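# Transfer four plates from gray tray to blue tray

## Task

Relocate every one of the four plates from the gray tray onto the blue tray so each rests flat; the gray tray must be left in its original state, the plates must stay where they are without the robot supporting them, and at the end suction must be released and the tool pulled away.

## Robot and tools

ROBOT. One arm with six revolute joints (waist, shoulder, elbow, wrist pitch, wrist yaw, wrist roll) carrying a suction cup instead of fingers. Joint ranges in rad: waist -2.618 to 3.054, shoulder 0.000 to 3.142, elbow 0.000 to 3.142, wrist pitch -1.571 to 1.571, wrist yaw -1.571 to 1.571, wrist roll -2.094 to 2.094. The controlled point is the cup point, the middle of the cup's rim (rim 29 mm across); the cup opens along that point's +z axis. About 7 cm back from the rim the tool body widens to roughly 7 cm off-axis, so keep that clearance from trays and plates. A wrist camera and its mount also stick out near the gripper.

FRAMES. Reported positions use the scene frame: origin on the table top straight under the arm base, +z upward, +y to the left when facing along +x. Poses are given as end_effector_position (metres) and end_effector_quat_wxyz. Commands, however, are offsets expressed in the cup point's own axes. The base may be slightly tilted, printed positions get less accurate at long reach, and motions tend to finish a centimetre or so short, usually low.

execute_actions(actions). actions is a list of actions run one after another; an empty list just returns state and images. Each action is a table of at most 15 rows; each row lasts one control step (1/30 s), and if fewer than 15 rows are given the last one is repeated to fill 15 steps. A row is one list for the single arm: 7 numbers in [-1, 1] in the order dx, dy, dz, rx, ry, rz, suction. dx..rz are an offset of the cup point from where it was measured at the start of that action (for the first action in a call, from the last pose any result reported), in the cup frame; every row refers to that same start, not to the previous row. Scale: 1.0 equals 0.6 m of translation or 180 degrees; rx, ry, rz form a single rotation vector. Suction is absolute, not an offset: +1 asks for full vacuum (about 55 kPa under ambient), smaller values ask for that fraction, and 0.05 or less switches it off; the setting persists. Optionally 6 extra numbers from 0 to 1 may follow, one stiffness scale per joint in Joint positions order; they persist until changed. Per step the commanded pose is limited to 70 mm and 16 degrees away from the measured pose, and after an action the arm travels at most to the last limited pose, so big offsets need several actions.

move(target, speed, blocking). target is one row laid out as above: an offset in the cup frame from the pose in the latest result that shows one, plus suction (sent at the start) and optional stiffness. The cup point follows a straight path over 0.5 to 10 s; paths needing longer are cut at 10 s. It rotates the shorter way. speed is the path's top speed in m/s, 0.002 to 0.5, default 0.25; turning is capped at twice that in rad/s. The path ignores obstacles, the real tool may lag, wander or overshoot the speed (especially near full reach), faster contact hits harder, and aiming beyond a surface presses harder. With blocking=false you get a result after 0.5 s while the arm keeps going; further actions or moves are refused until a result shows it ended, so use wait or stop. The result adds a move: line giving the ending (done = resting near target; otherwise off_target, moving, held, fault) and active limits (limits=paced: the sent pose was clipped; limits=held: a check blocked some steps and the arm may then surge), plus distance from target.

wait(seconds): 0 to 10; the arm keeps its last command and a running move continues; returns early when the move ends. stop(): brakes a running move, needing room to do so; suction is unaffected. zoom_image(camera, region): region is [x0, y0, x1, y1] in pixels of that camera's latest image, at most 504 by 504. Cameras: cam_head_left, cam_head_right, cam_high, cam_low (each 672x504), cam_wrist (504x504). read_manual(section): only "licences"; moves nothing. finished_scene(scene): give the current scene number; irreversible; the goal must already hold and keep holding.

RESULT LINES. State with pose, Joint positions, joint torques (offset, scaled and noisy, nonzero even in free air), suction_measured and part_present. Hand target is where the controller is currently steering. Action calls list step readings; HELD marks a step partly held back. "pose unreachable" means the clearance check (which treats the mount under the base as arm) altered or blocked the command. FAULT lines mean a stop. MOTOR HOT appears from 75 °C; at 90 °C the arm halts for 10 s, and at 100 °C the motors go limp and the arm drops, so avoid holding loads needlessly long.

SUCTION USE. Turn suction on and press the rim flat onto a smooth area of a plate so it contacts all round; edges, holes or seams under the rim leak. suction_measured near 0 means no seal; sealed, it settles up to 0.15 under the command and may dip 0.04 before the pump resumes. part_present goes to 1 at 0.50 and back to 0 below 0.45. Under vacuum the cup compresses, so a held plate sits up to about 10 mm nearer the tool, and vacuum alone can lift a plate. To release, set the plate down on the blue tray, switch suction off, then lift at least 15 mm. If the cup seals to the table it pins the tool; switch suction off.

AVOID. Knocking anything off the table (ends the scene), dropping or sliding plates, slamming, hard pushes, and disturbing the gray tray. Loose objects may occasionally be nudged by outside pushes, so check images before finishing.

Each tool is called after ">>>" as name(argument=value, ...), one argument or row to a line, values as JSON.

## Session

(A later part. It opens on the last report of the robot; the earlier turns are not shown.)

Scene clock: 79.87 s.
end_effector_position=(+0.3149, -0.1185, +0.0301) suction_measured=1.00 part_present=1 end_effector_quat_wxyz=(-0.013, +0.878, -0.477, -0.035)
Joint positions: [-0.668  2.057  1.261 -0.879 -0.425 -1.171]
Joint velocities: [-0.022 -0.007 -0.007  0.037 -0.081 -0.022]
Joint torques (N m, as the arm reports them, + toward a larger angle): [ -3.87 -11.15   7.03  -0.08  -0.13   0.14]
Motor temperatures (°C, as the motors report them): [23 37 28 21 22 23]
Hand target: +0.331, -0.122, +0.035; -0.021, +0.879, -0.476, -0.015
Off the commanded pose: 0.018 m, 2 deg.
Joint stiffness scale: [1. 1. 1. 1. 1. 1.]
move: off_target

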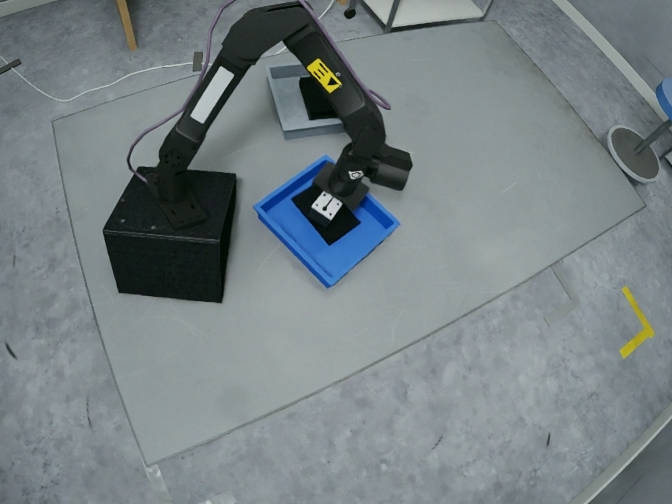

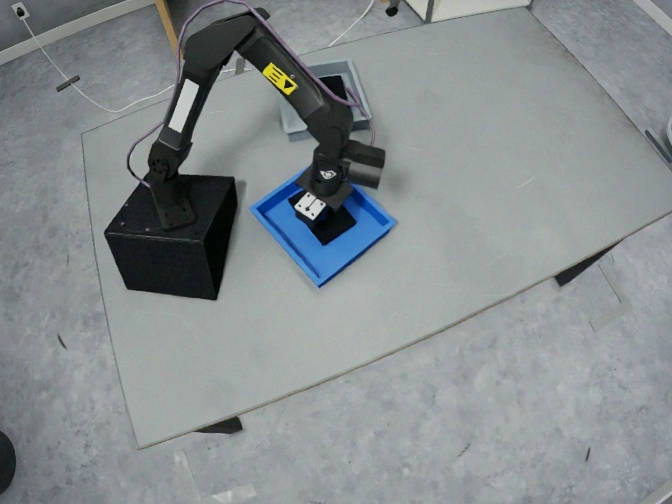

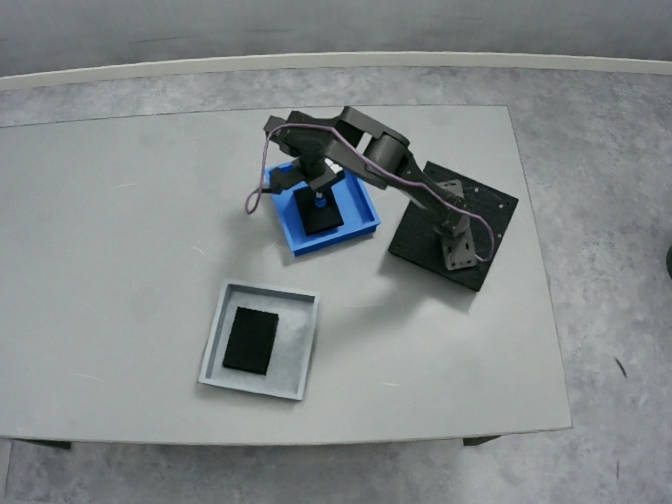

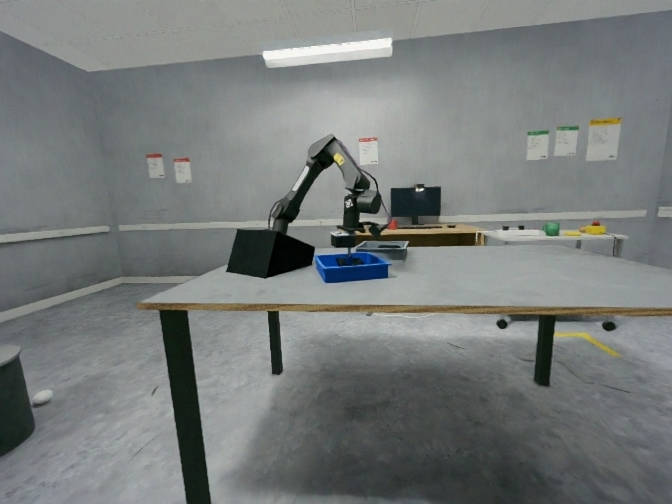

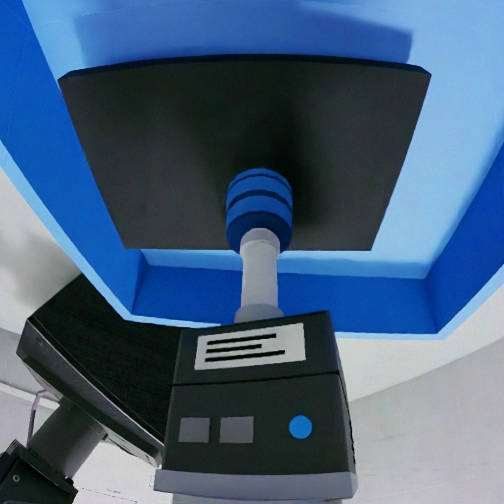

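>>> move(
  target=[0.04,-0.015,0.005,0.013,0.033,0,1],
  speed=0.06,
)

>>> move(
  target=[0.01,-0.01,0.035,0.01,0.009,0,1],
  speed=0.03,
)

Scene clock: 95.40 s.
end_effector_position=(+0.3319, -0.1338, +0.0218) suction_measured=1.00 part_present=1 end_effector_quat_wxyz=(-0.009, +0.877, -0.480, +0.010)
Joint positions: [-0.668  2.057  1.222 -0.743 -0.424 -1.126]
Joint velocities: [ 0.002 -0.007 -0.007 -0.037  0.022  0.037]
Joint torques (N m, as the arm reports them, + toward a larger angle): [ -3.27 -13.46   3.9    0.18   0.1    0.11]
Motor temperatures (°C, as the motors report them): [23 36 28 21 22 23]
Hand target: +0.335, -0.133, +0.025; -0.007, +0.878, -0.478, +0.020
Off the commanded pose: 0.005 m, 1 deg.
Joint stiffness scale: [1. 1. 1. 1. 1. 1.]
move: done

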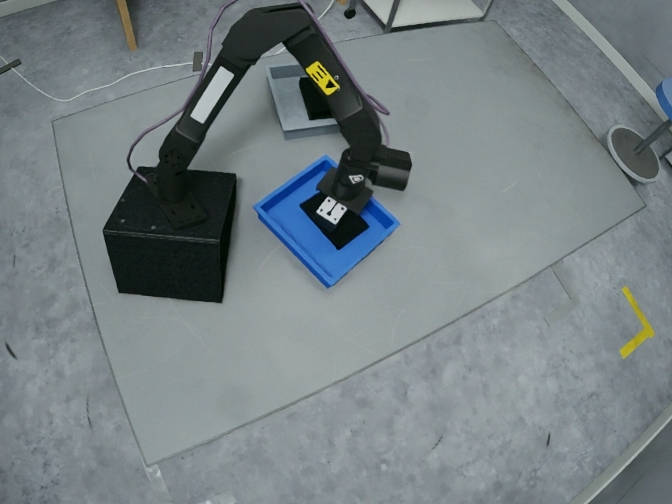

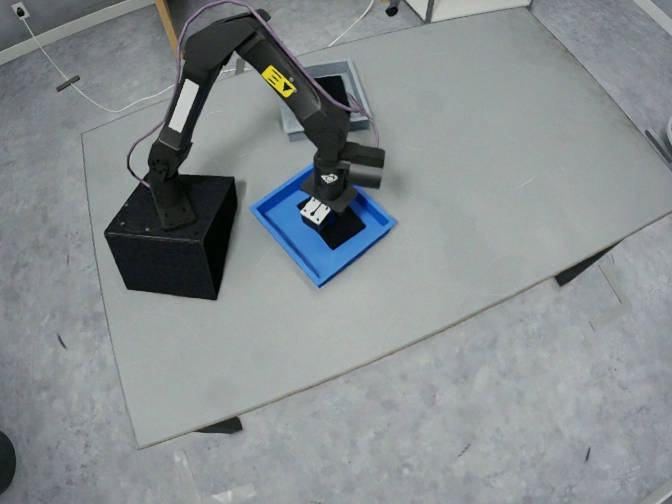

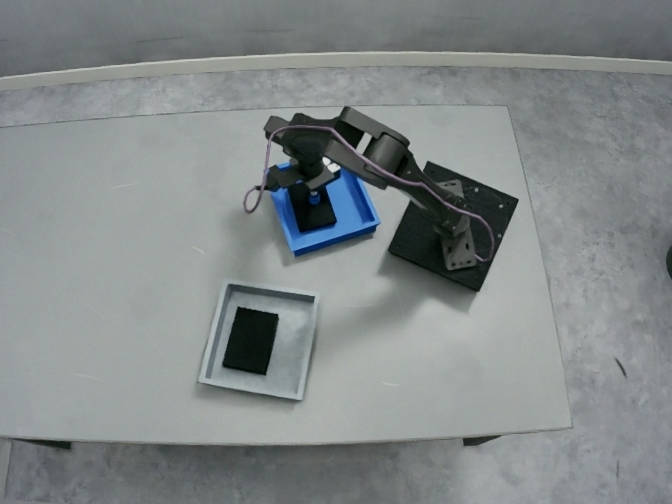

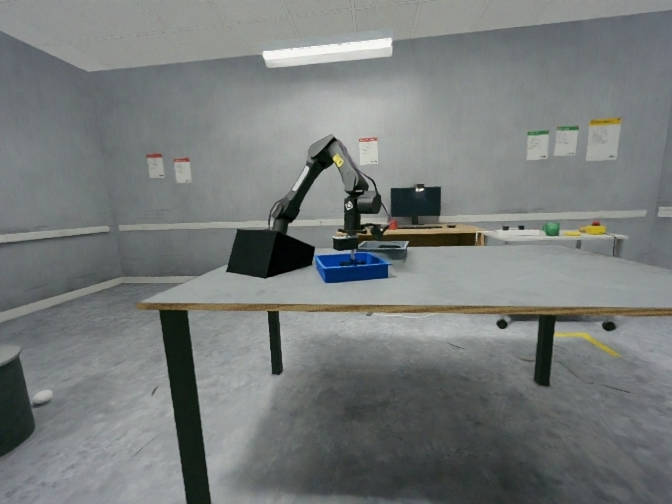

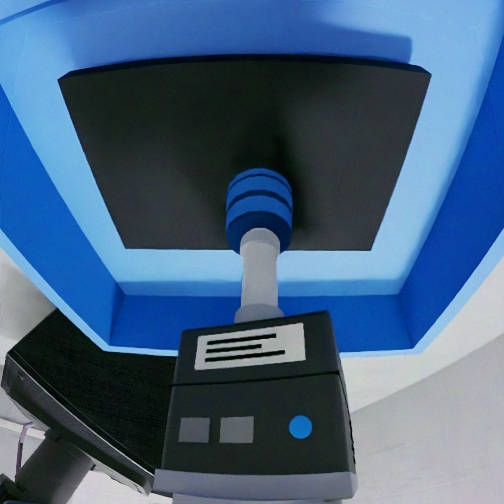

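Scene clock: 96.40 s.
end_effector_position=(+0.3368, -0.1359, +0.0114) suction_measured=1.00 part_present=1 end_effector_quat_wxyz=(-0.009, +0.876, -0.482, +0.020)
Joint positions: [-0.654  2.073  1.201 -0.678 -0.425 -1.098]
Joint velocities: [-0.007 -0.002 -0.022  0.022 -0.051 -0.022]
Joint torques (N m, as the arm reports them, + toward a larger angle): [ -2.98 -10.17   2.73   0.66  -0.09   0.22]
Motor temperatures (°C, as the motors report them): [23 36 28 21 22 23]
Hand target: +0.340, -0.135, +0.002; -0.017, +0.877, -0.480, +0.028
Off the commanded pose: 0.011 m, 1 deg.
Joint stiffness scale: [1. 1. 1. 1. 1. 1.]
move: off_target

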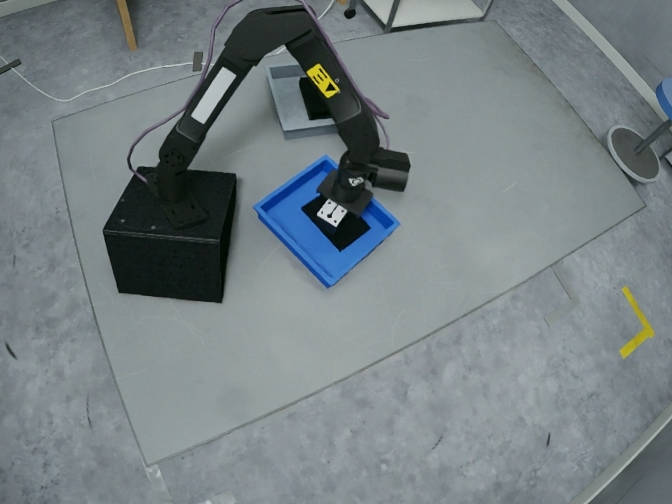

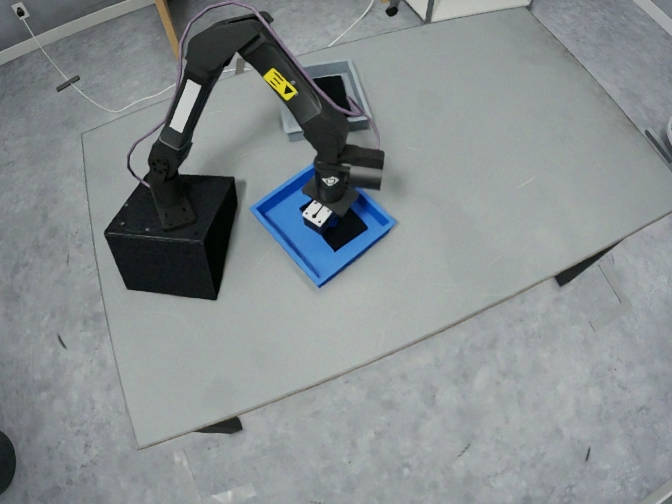

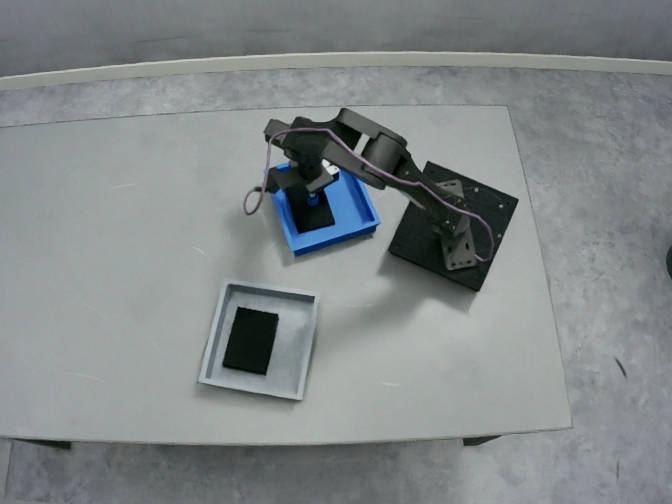

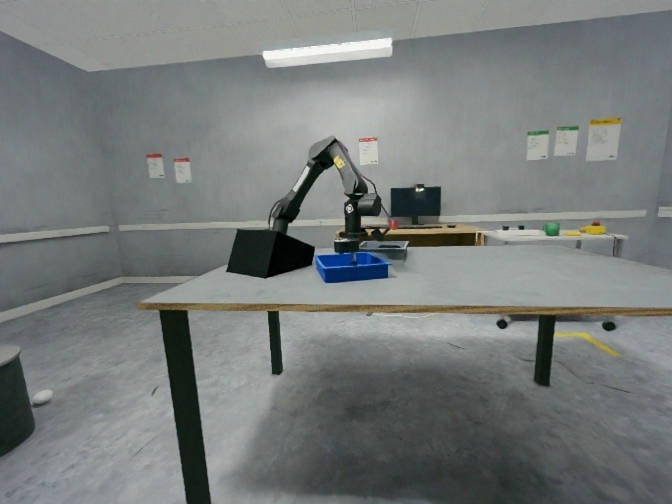

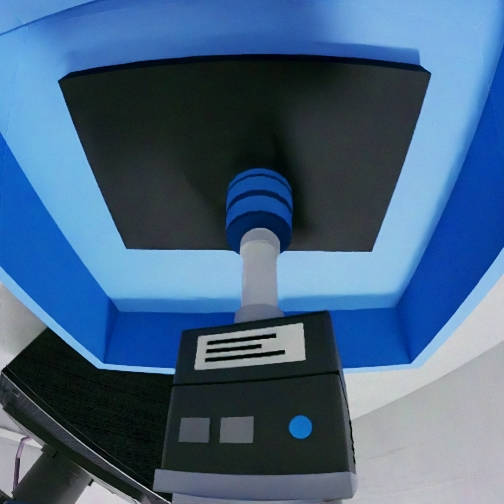

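>>> execute_actions(
  actions=[
    [[0,0,0,0,0,0,0]],
  ],
)

>>> move(
  target=[0,0,-0.15,-0.005,-0.004,0,0],
)

>>> move(
  target=[-0.40,-0.53,0.02,0.008,0,0.15,0],
  speed=0.35,
)

Scene clock: 106.30 s.
end_effector_position=(+0.3370, -0.1352, +0.0130) suction_measured=0.00 part_present=0 end_effector_quat_wxyz=(-0.009, +0.876, -0.481, +0.021)
Joint positions: [-0.654  2.067  1.201 -0.682 -0.425 -1.098]
Joint velocities: [ 0.012 -0.012  0.032 -0.022  0.081 -0.11 ]
Joint torques (N m, as the arm reports them, + toward a larger angle): [ -3.36 -10.89   4.8    0.13   0.04   0.02]
Motor temperatures (°C, as the motors report them): [23 35 27 22 22 23]
Hand target: +0.337, -0.136, +0.011; -0.009, +0.876, -0.482, +0.020
Off the commanded pose: 0.002 m, 0 deg.
Joint stiffness scale: [1. 1. 1. 1. 1. 1.]
Step readings (end_effector_position):
0: (+0.3368, -0.1359, +0.0114)
1: (+0.3366, -0.1357, +0.0116)
2: (+0.3371, -0.1355, +0.0124)
4: (+0.3370, -0.1352, +0.0130)
8: (+0.3370, -0.1352, +0.0130)
15: end_effector_position above

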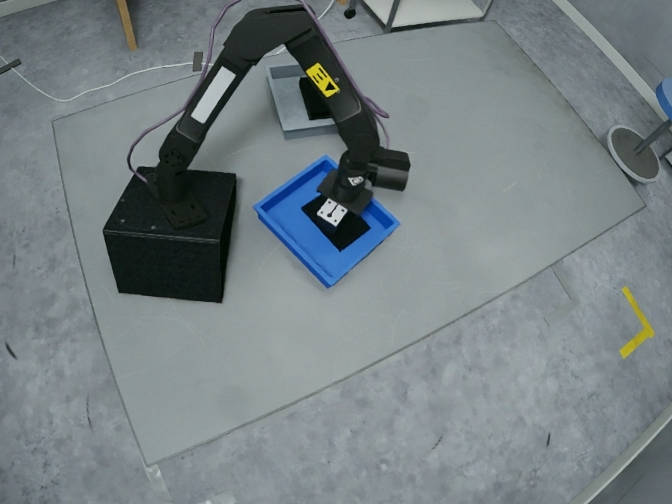

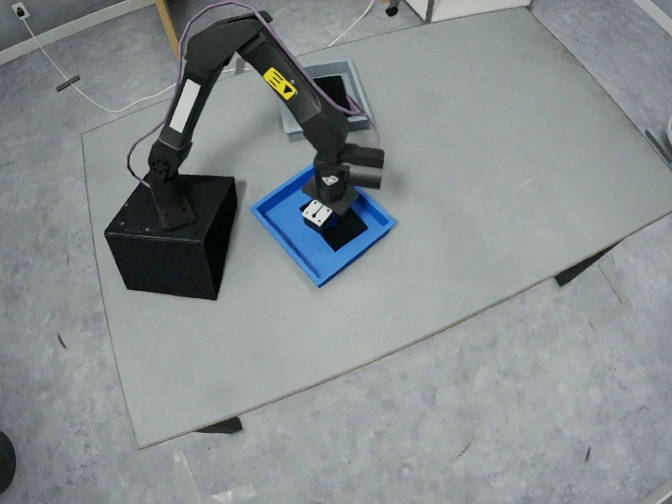

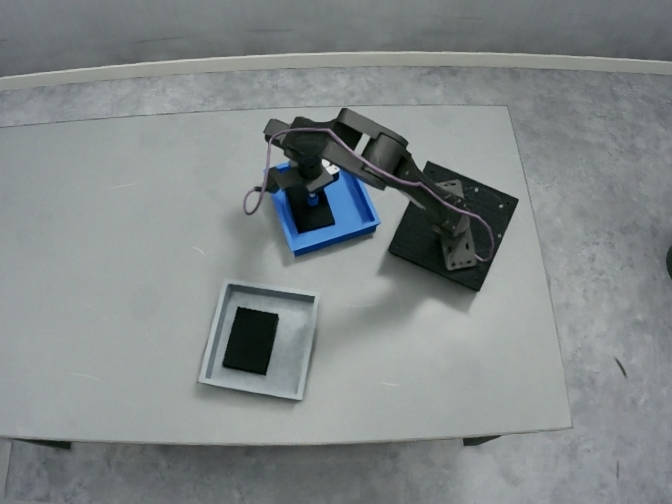

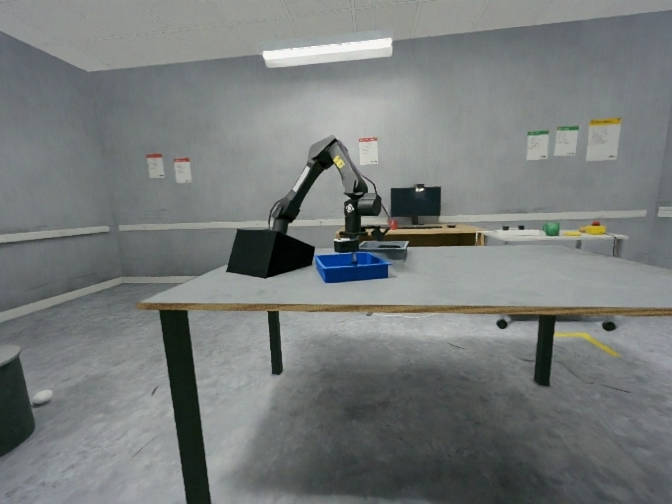

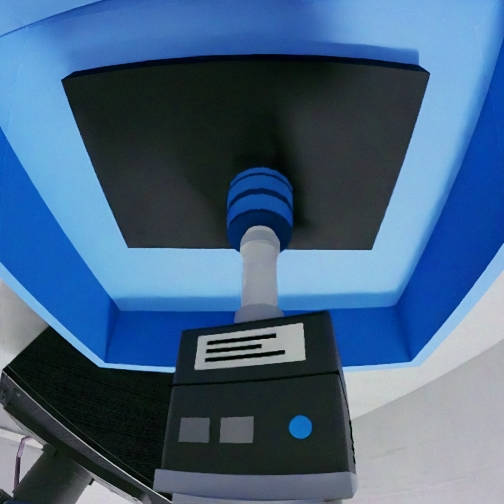

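Scene clock: 107.47 s.
end_effector_position=(+0.3321, -0.1300, +0.0957) suction_measured=0.00 part_present=0 end_effector_quat_wxyz=(-0.007, +0.877, -0.481, +0.005)
Joint positions: [-0.737  1.957  1.383 -1.044 -0.416 -1.203]
Joint velocities: [-0.002 -0.007 -0.022  0.022 -0.095 -0.022]
Joint torques (N m, as the arm reports them, + toward a larger angle): [ -4.4  -10.84   7.21  -0.1    0.11  -0.05]
Motor temperatures (°C, as the motors report them): [23 35 27 22 22 23]
Hand target: +0.334, -0.136, +0.103; -0.004, +0.876, -0.482, +0.012
Off the commanded pose: 0.009 m, 1 deg.
Joint stiffness scale: [1. 1. 1. 1. 1. 1.]
move: done

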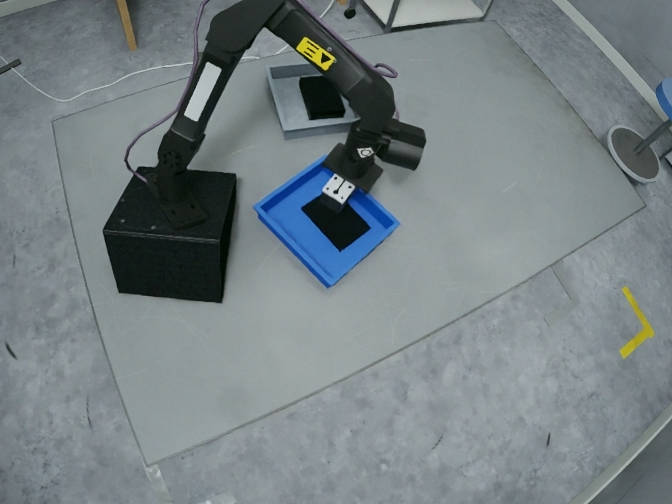

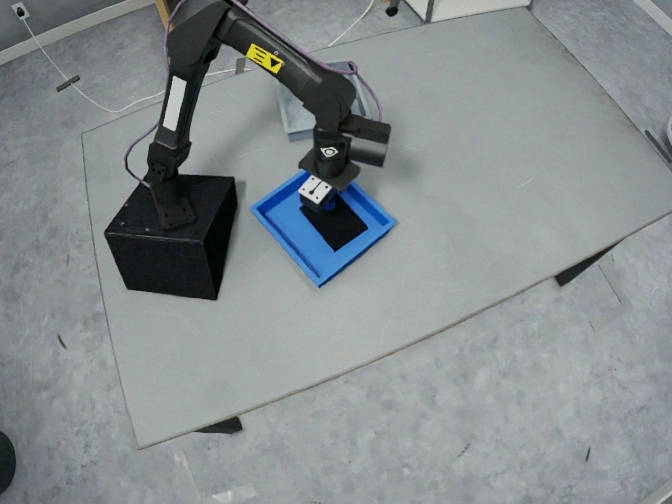

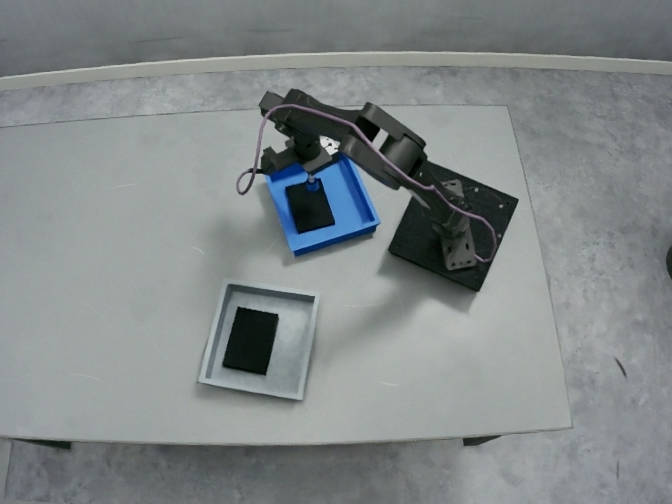

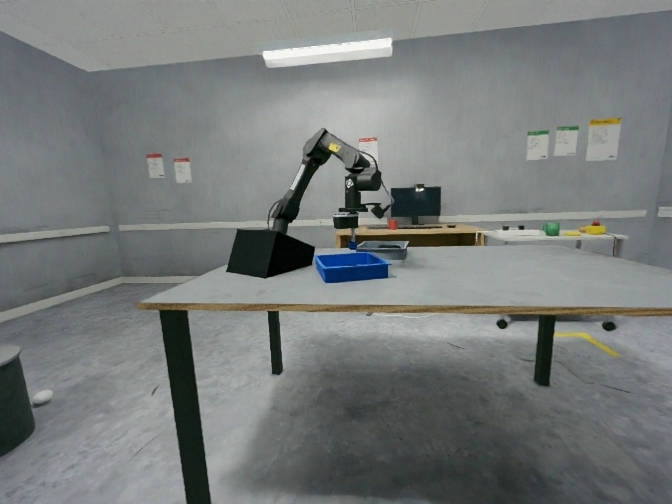

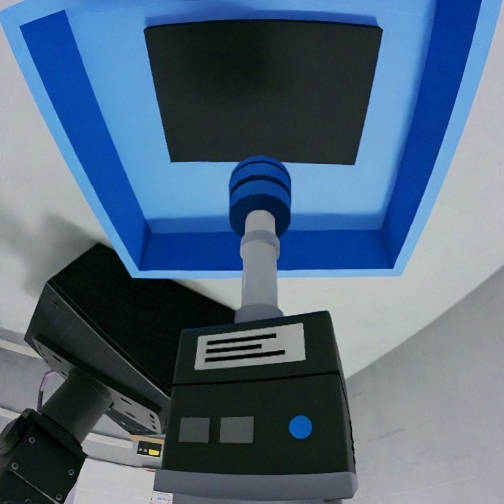

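Scene clock: 109.60 s.
end_effector_position=(+0.4643, +0.2566, +0.0845) suction_measured=0.00 part_present=0 end_effector_quat_wxyz=(-0.028, +0.744, -0.667, -0.014)
Joint positions: [ 0.227  2.169  2.265 -1.32  -0.318  0.28 ]
Joint velocities: [ 0.007  0.002  0.007 -0.022  0.007  0.081]
Joint torques (N m, as the arm reports them, + toward a larger angle): [ -3.79 -16.37   8.24  -0.07   0.1    0.11]
Motor temperatures (°C, as the motors report them): [23 35 27 22 22 23]
Hand target: +0.472, +0.250, +0.091; -0.030, +0.738, -0.674, -0.002
Off the commanded pose: 0.016 m, 3 deg.
Joint stiffness scale: [1. 1. 1. 1. 1. 1.]
move: off_target

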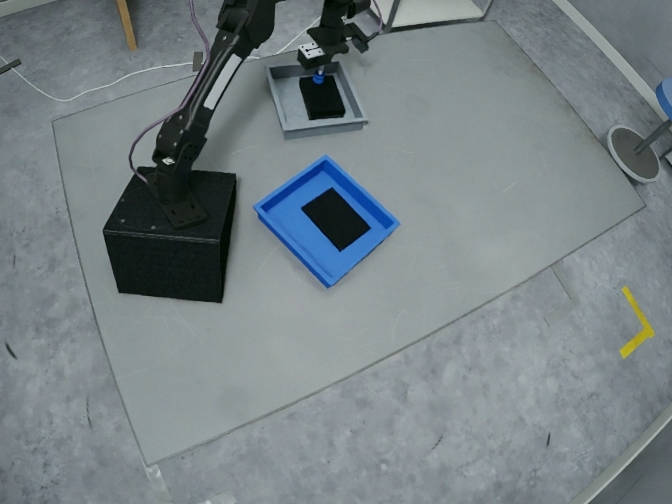

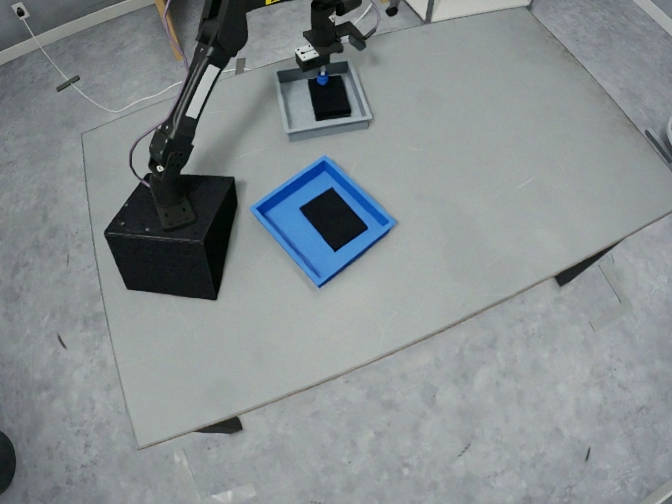

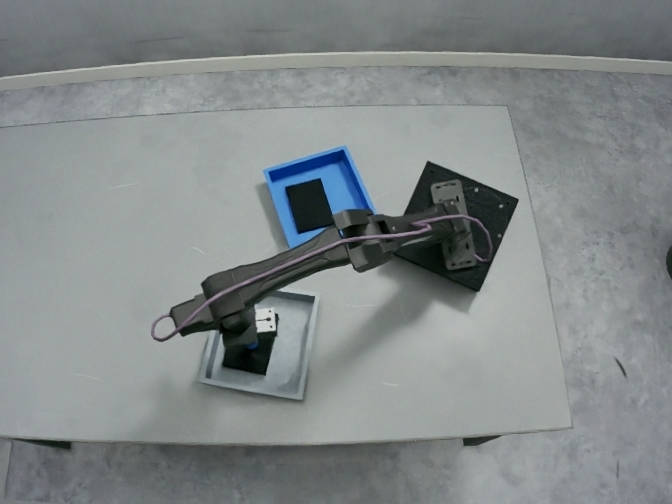

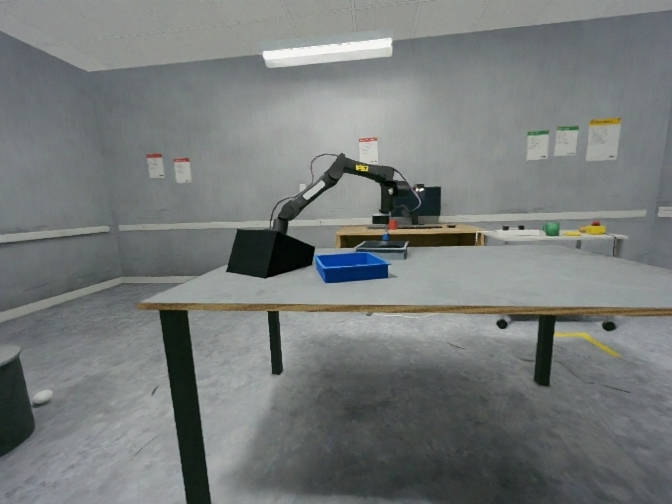

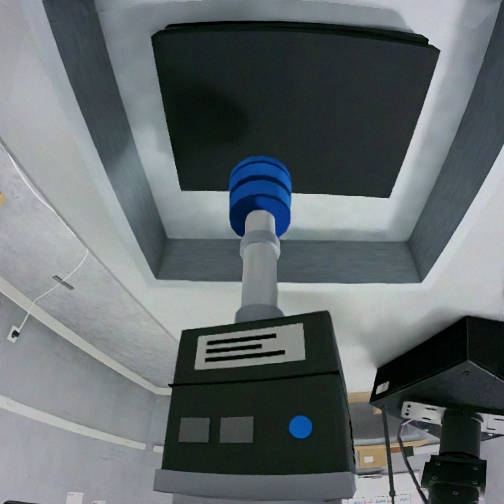

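>>> move(
  target=[0.028,-0.025,0.035,0,0.022,0,0],
  speed=0.1,
)

>>> move(
  target=[0,-0.012,0.035,0.008,0.004,0,1],
  speed=0.04,
)

Scene clock: 117.30 s.
end_effector_position=(+0.4770, +0.2406, +0.0561) suction_measured=0.00 part_present=0 end_effector_quat_wxyz=(-0.003, +0.741, -0.671, +0.002)
Joint positions: [ 0.227  2.27   2.338 -1.325 -0.267  0.281]
Joint velocities: [-0.007  0.012  0.027  0.051 -0.051 -0.081]
Joint torques (N m, as the arm reports them, + toward a larger angle): [ -2.72 -17.31   8.04  -0.15   0.21   0.01]
Motor temperatures (°C, as the motors report them): [23 37 28 22 22 23]
Hand target: +0.481, +0.242, +0.063; -0.006, +0.744, -0.668, +0.012
Off the commanded pose: 0.008 m, 1 deg.
Joint stiffness scale: [1. 1. 1. 1. 1. 1.]
move: done

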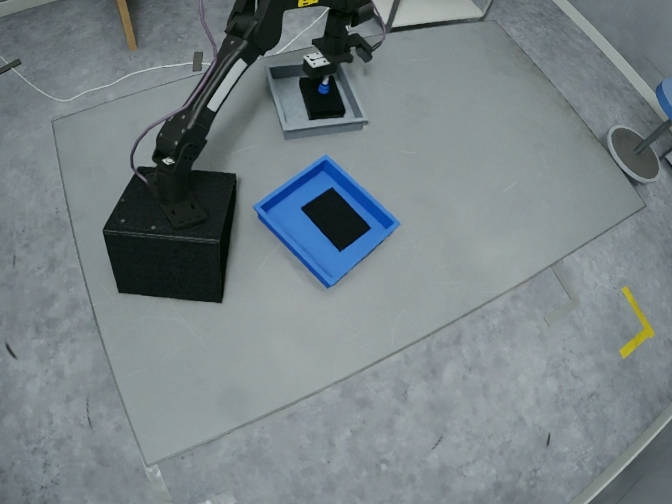

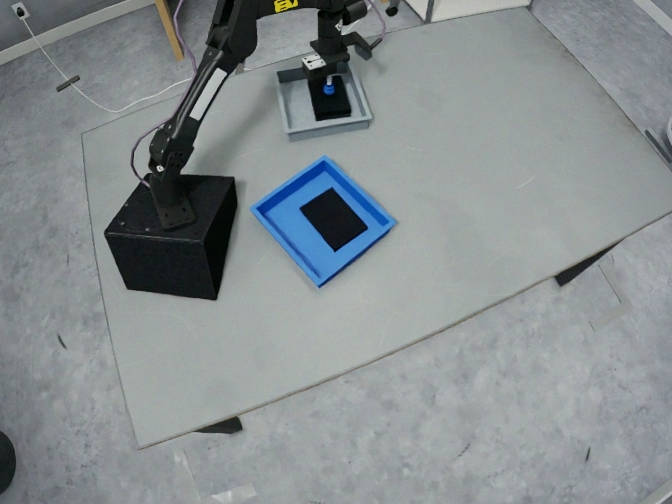

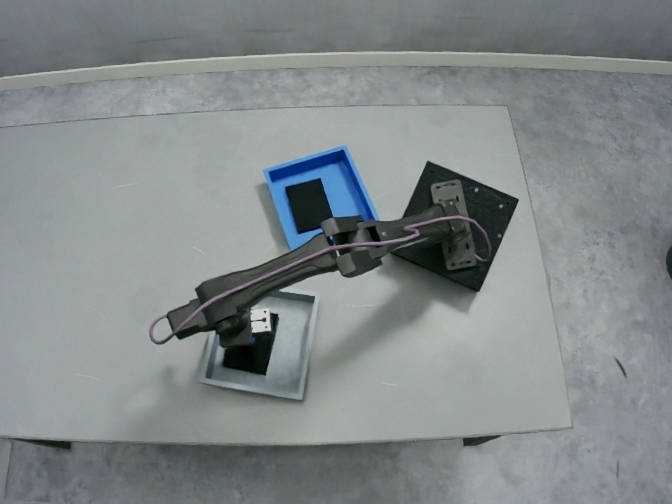

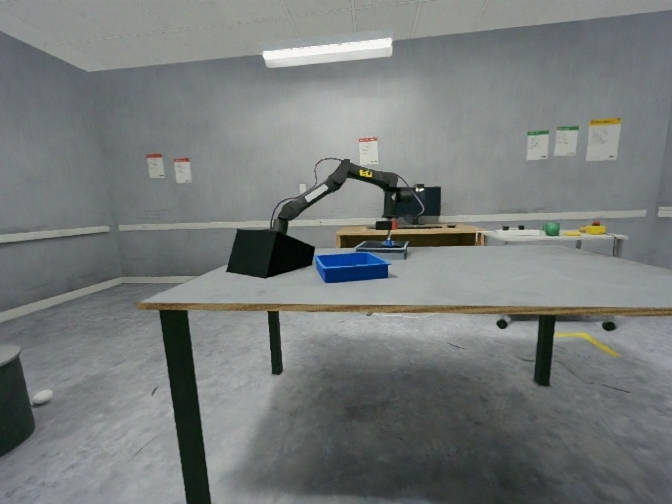

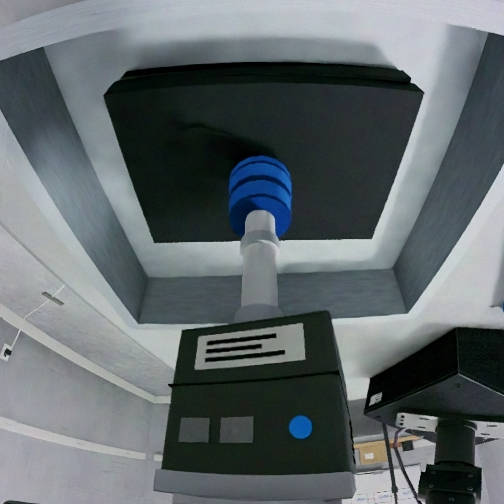

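Scene clock: 118.27 s.
end_effector_position=(+0.4786, +0.2410, +0.0390) suction_measured=0.68 part_present=1 end_effector_quat_wxyz=(-0.003, +0.741, -0.671, +0.006)
Joint positions: [ 0.24   2.277  2.287 -1.26  -0.257  0.293]
Joint velocities: [ 0.007 -0.007 -0.017  0.066 -0.022 -0.066]
Joint torques (N m, as the arm reports them, + toward a larger angle): [ -2.72 -17.3    4.91   0.28   0.14   0.14]
Motor temperatures (°C, as the motors report them): [23 37 28 22 22 23]
Hand target: +0.484, +0.241, +0.035; -0.008, +0.741, -0.671, +0.015
Off the commanded pose: 0.007 m, 1 deg.
Joint stiffness scale: [1. 1. 1. 1. 1. 1.]
move: done

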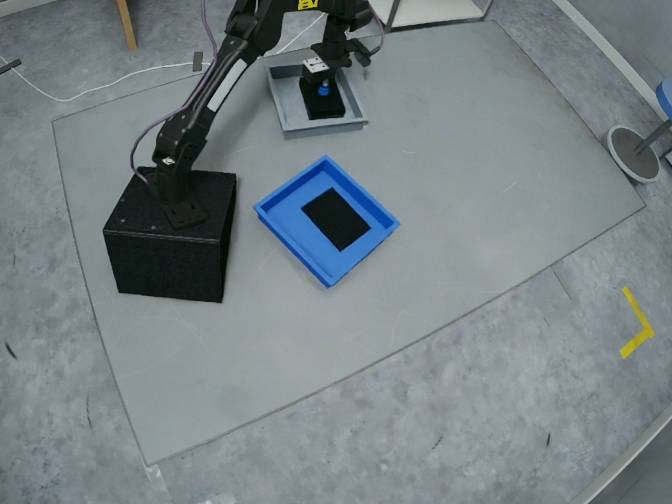

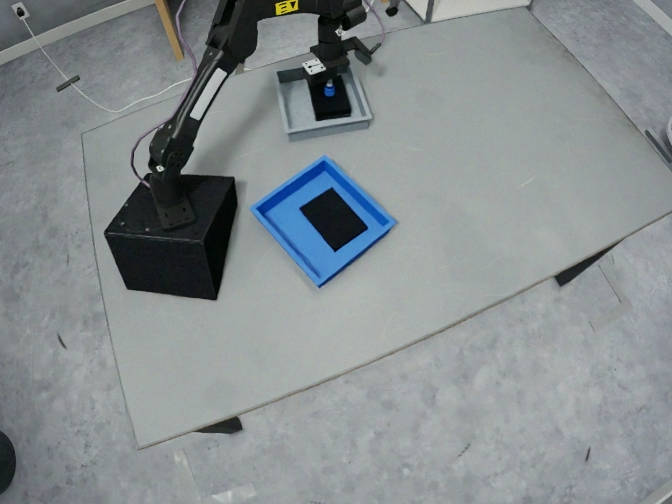

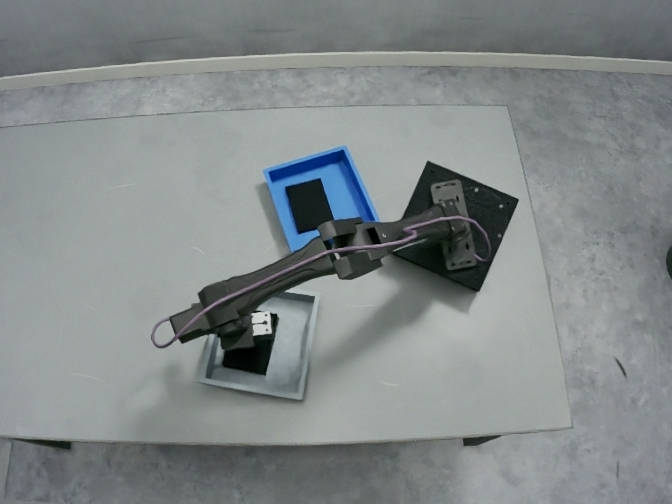

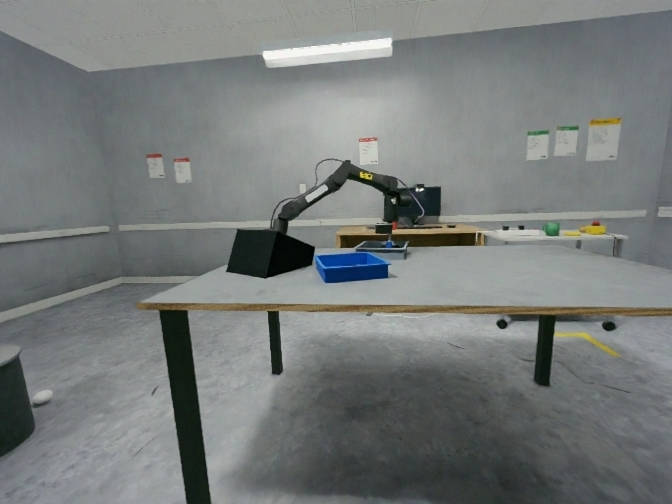

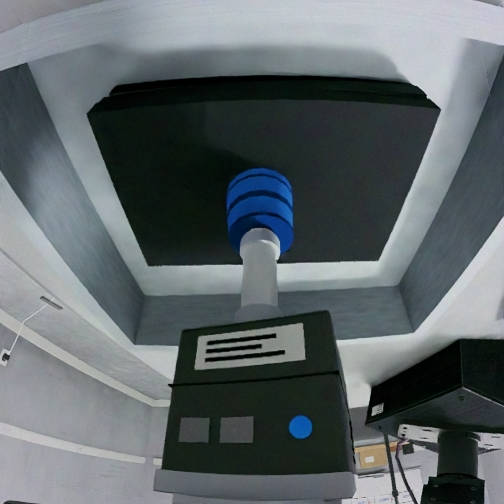

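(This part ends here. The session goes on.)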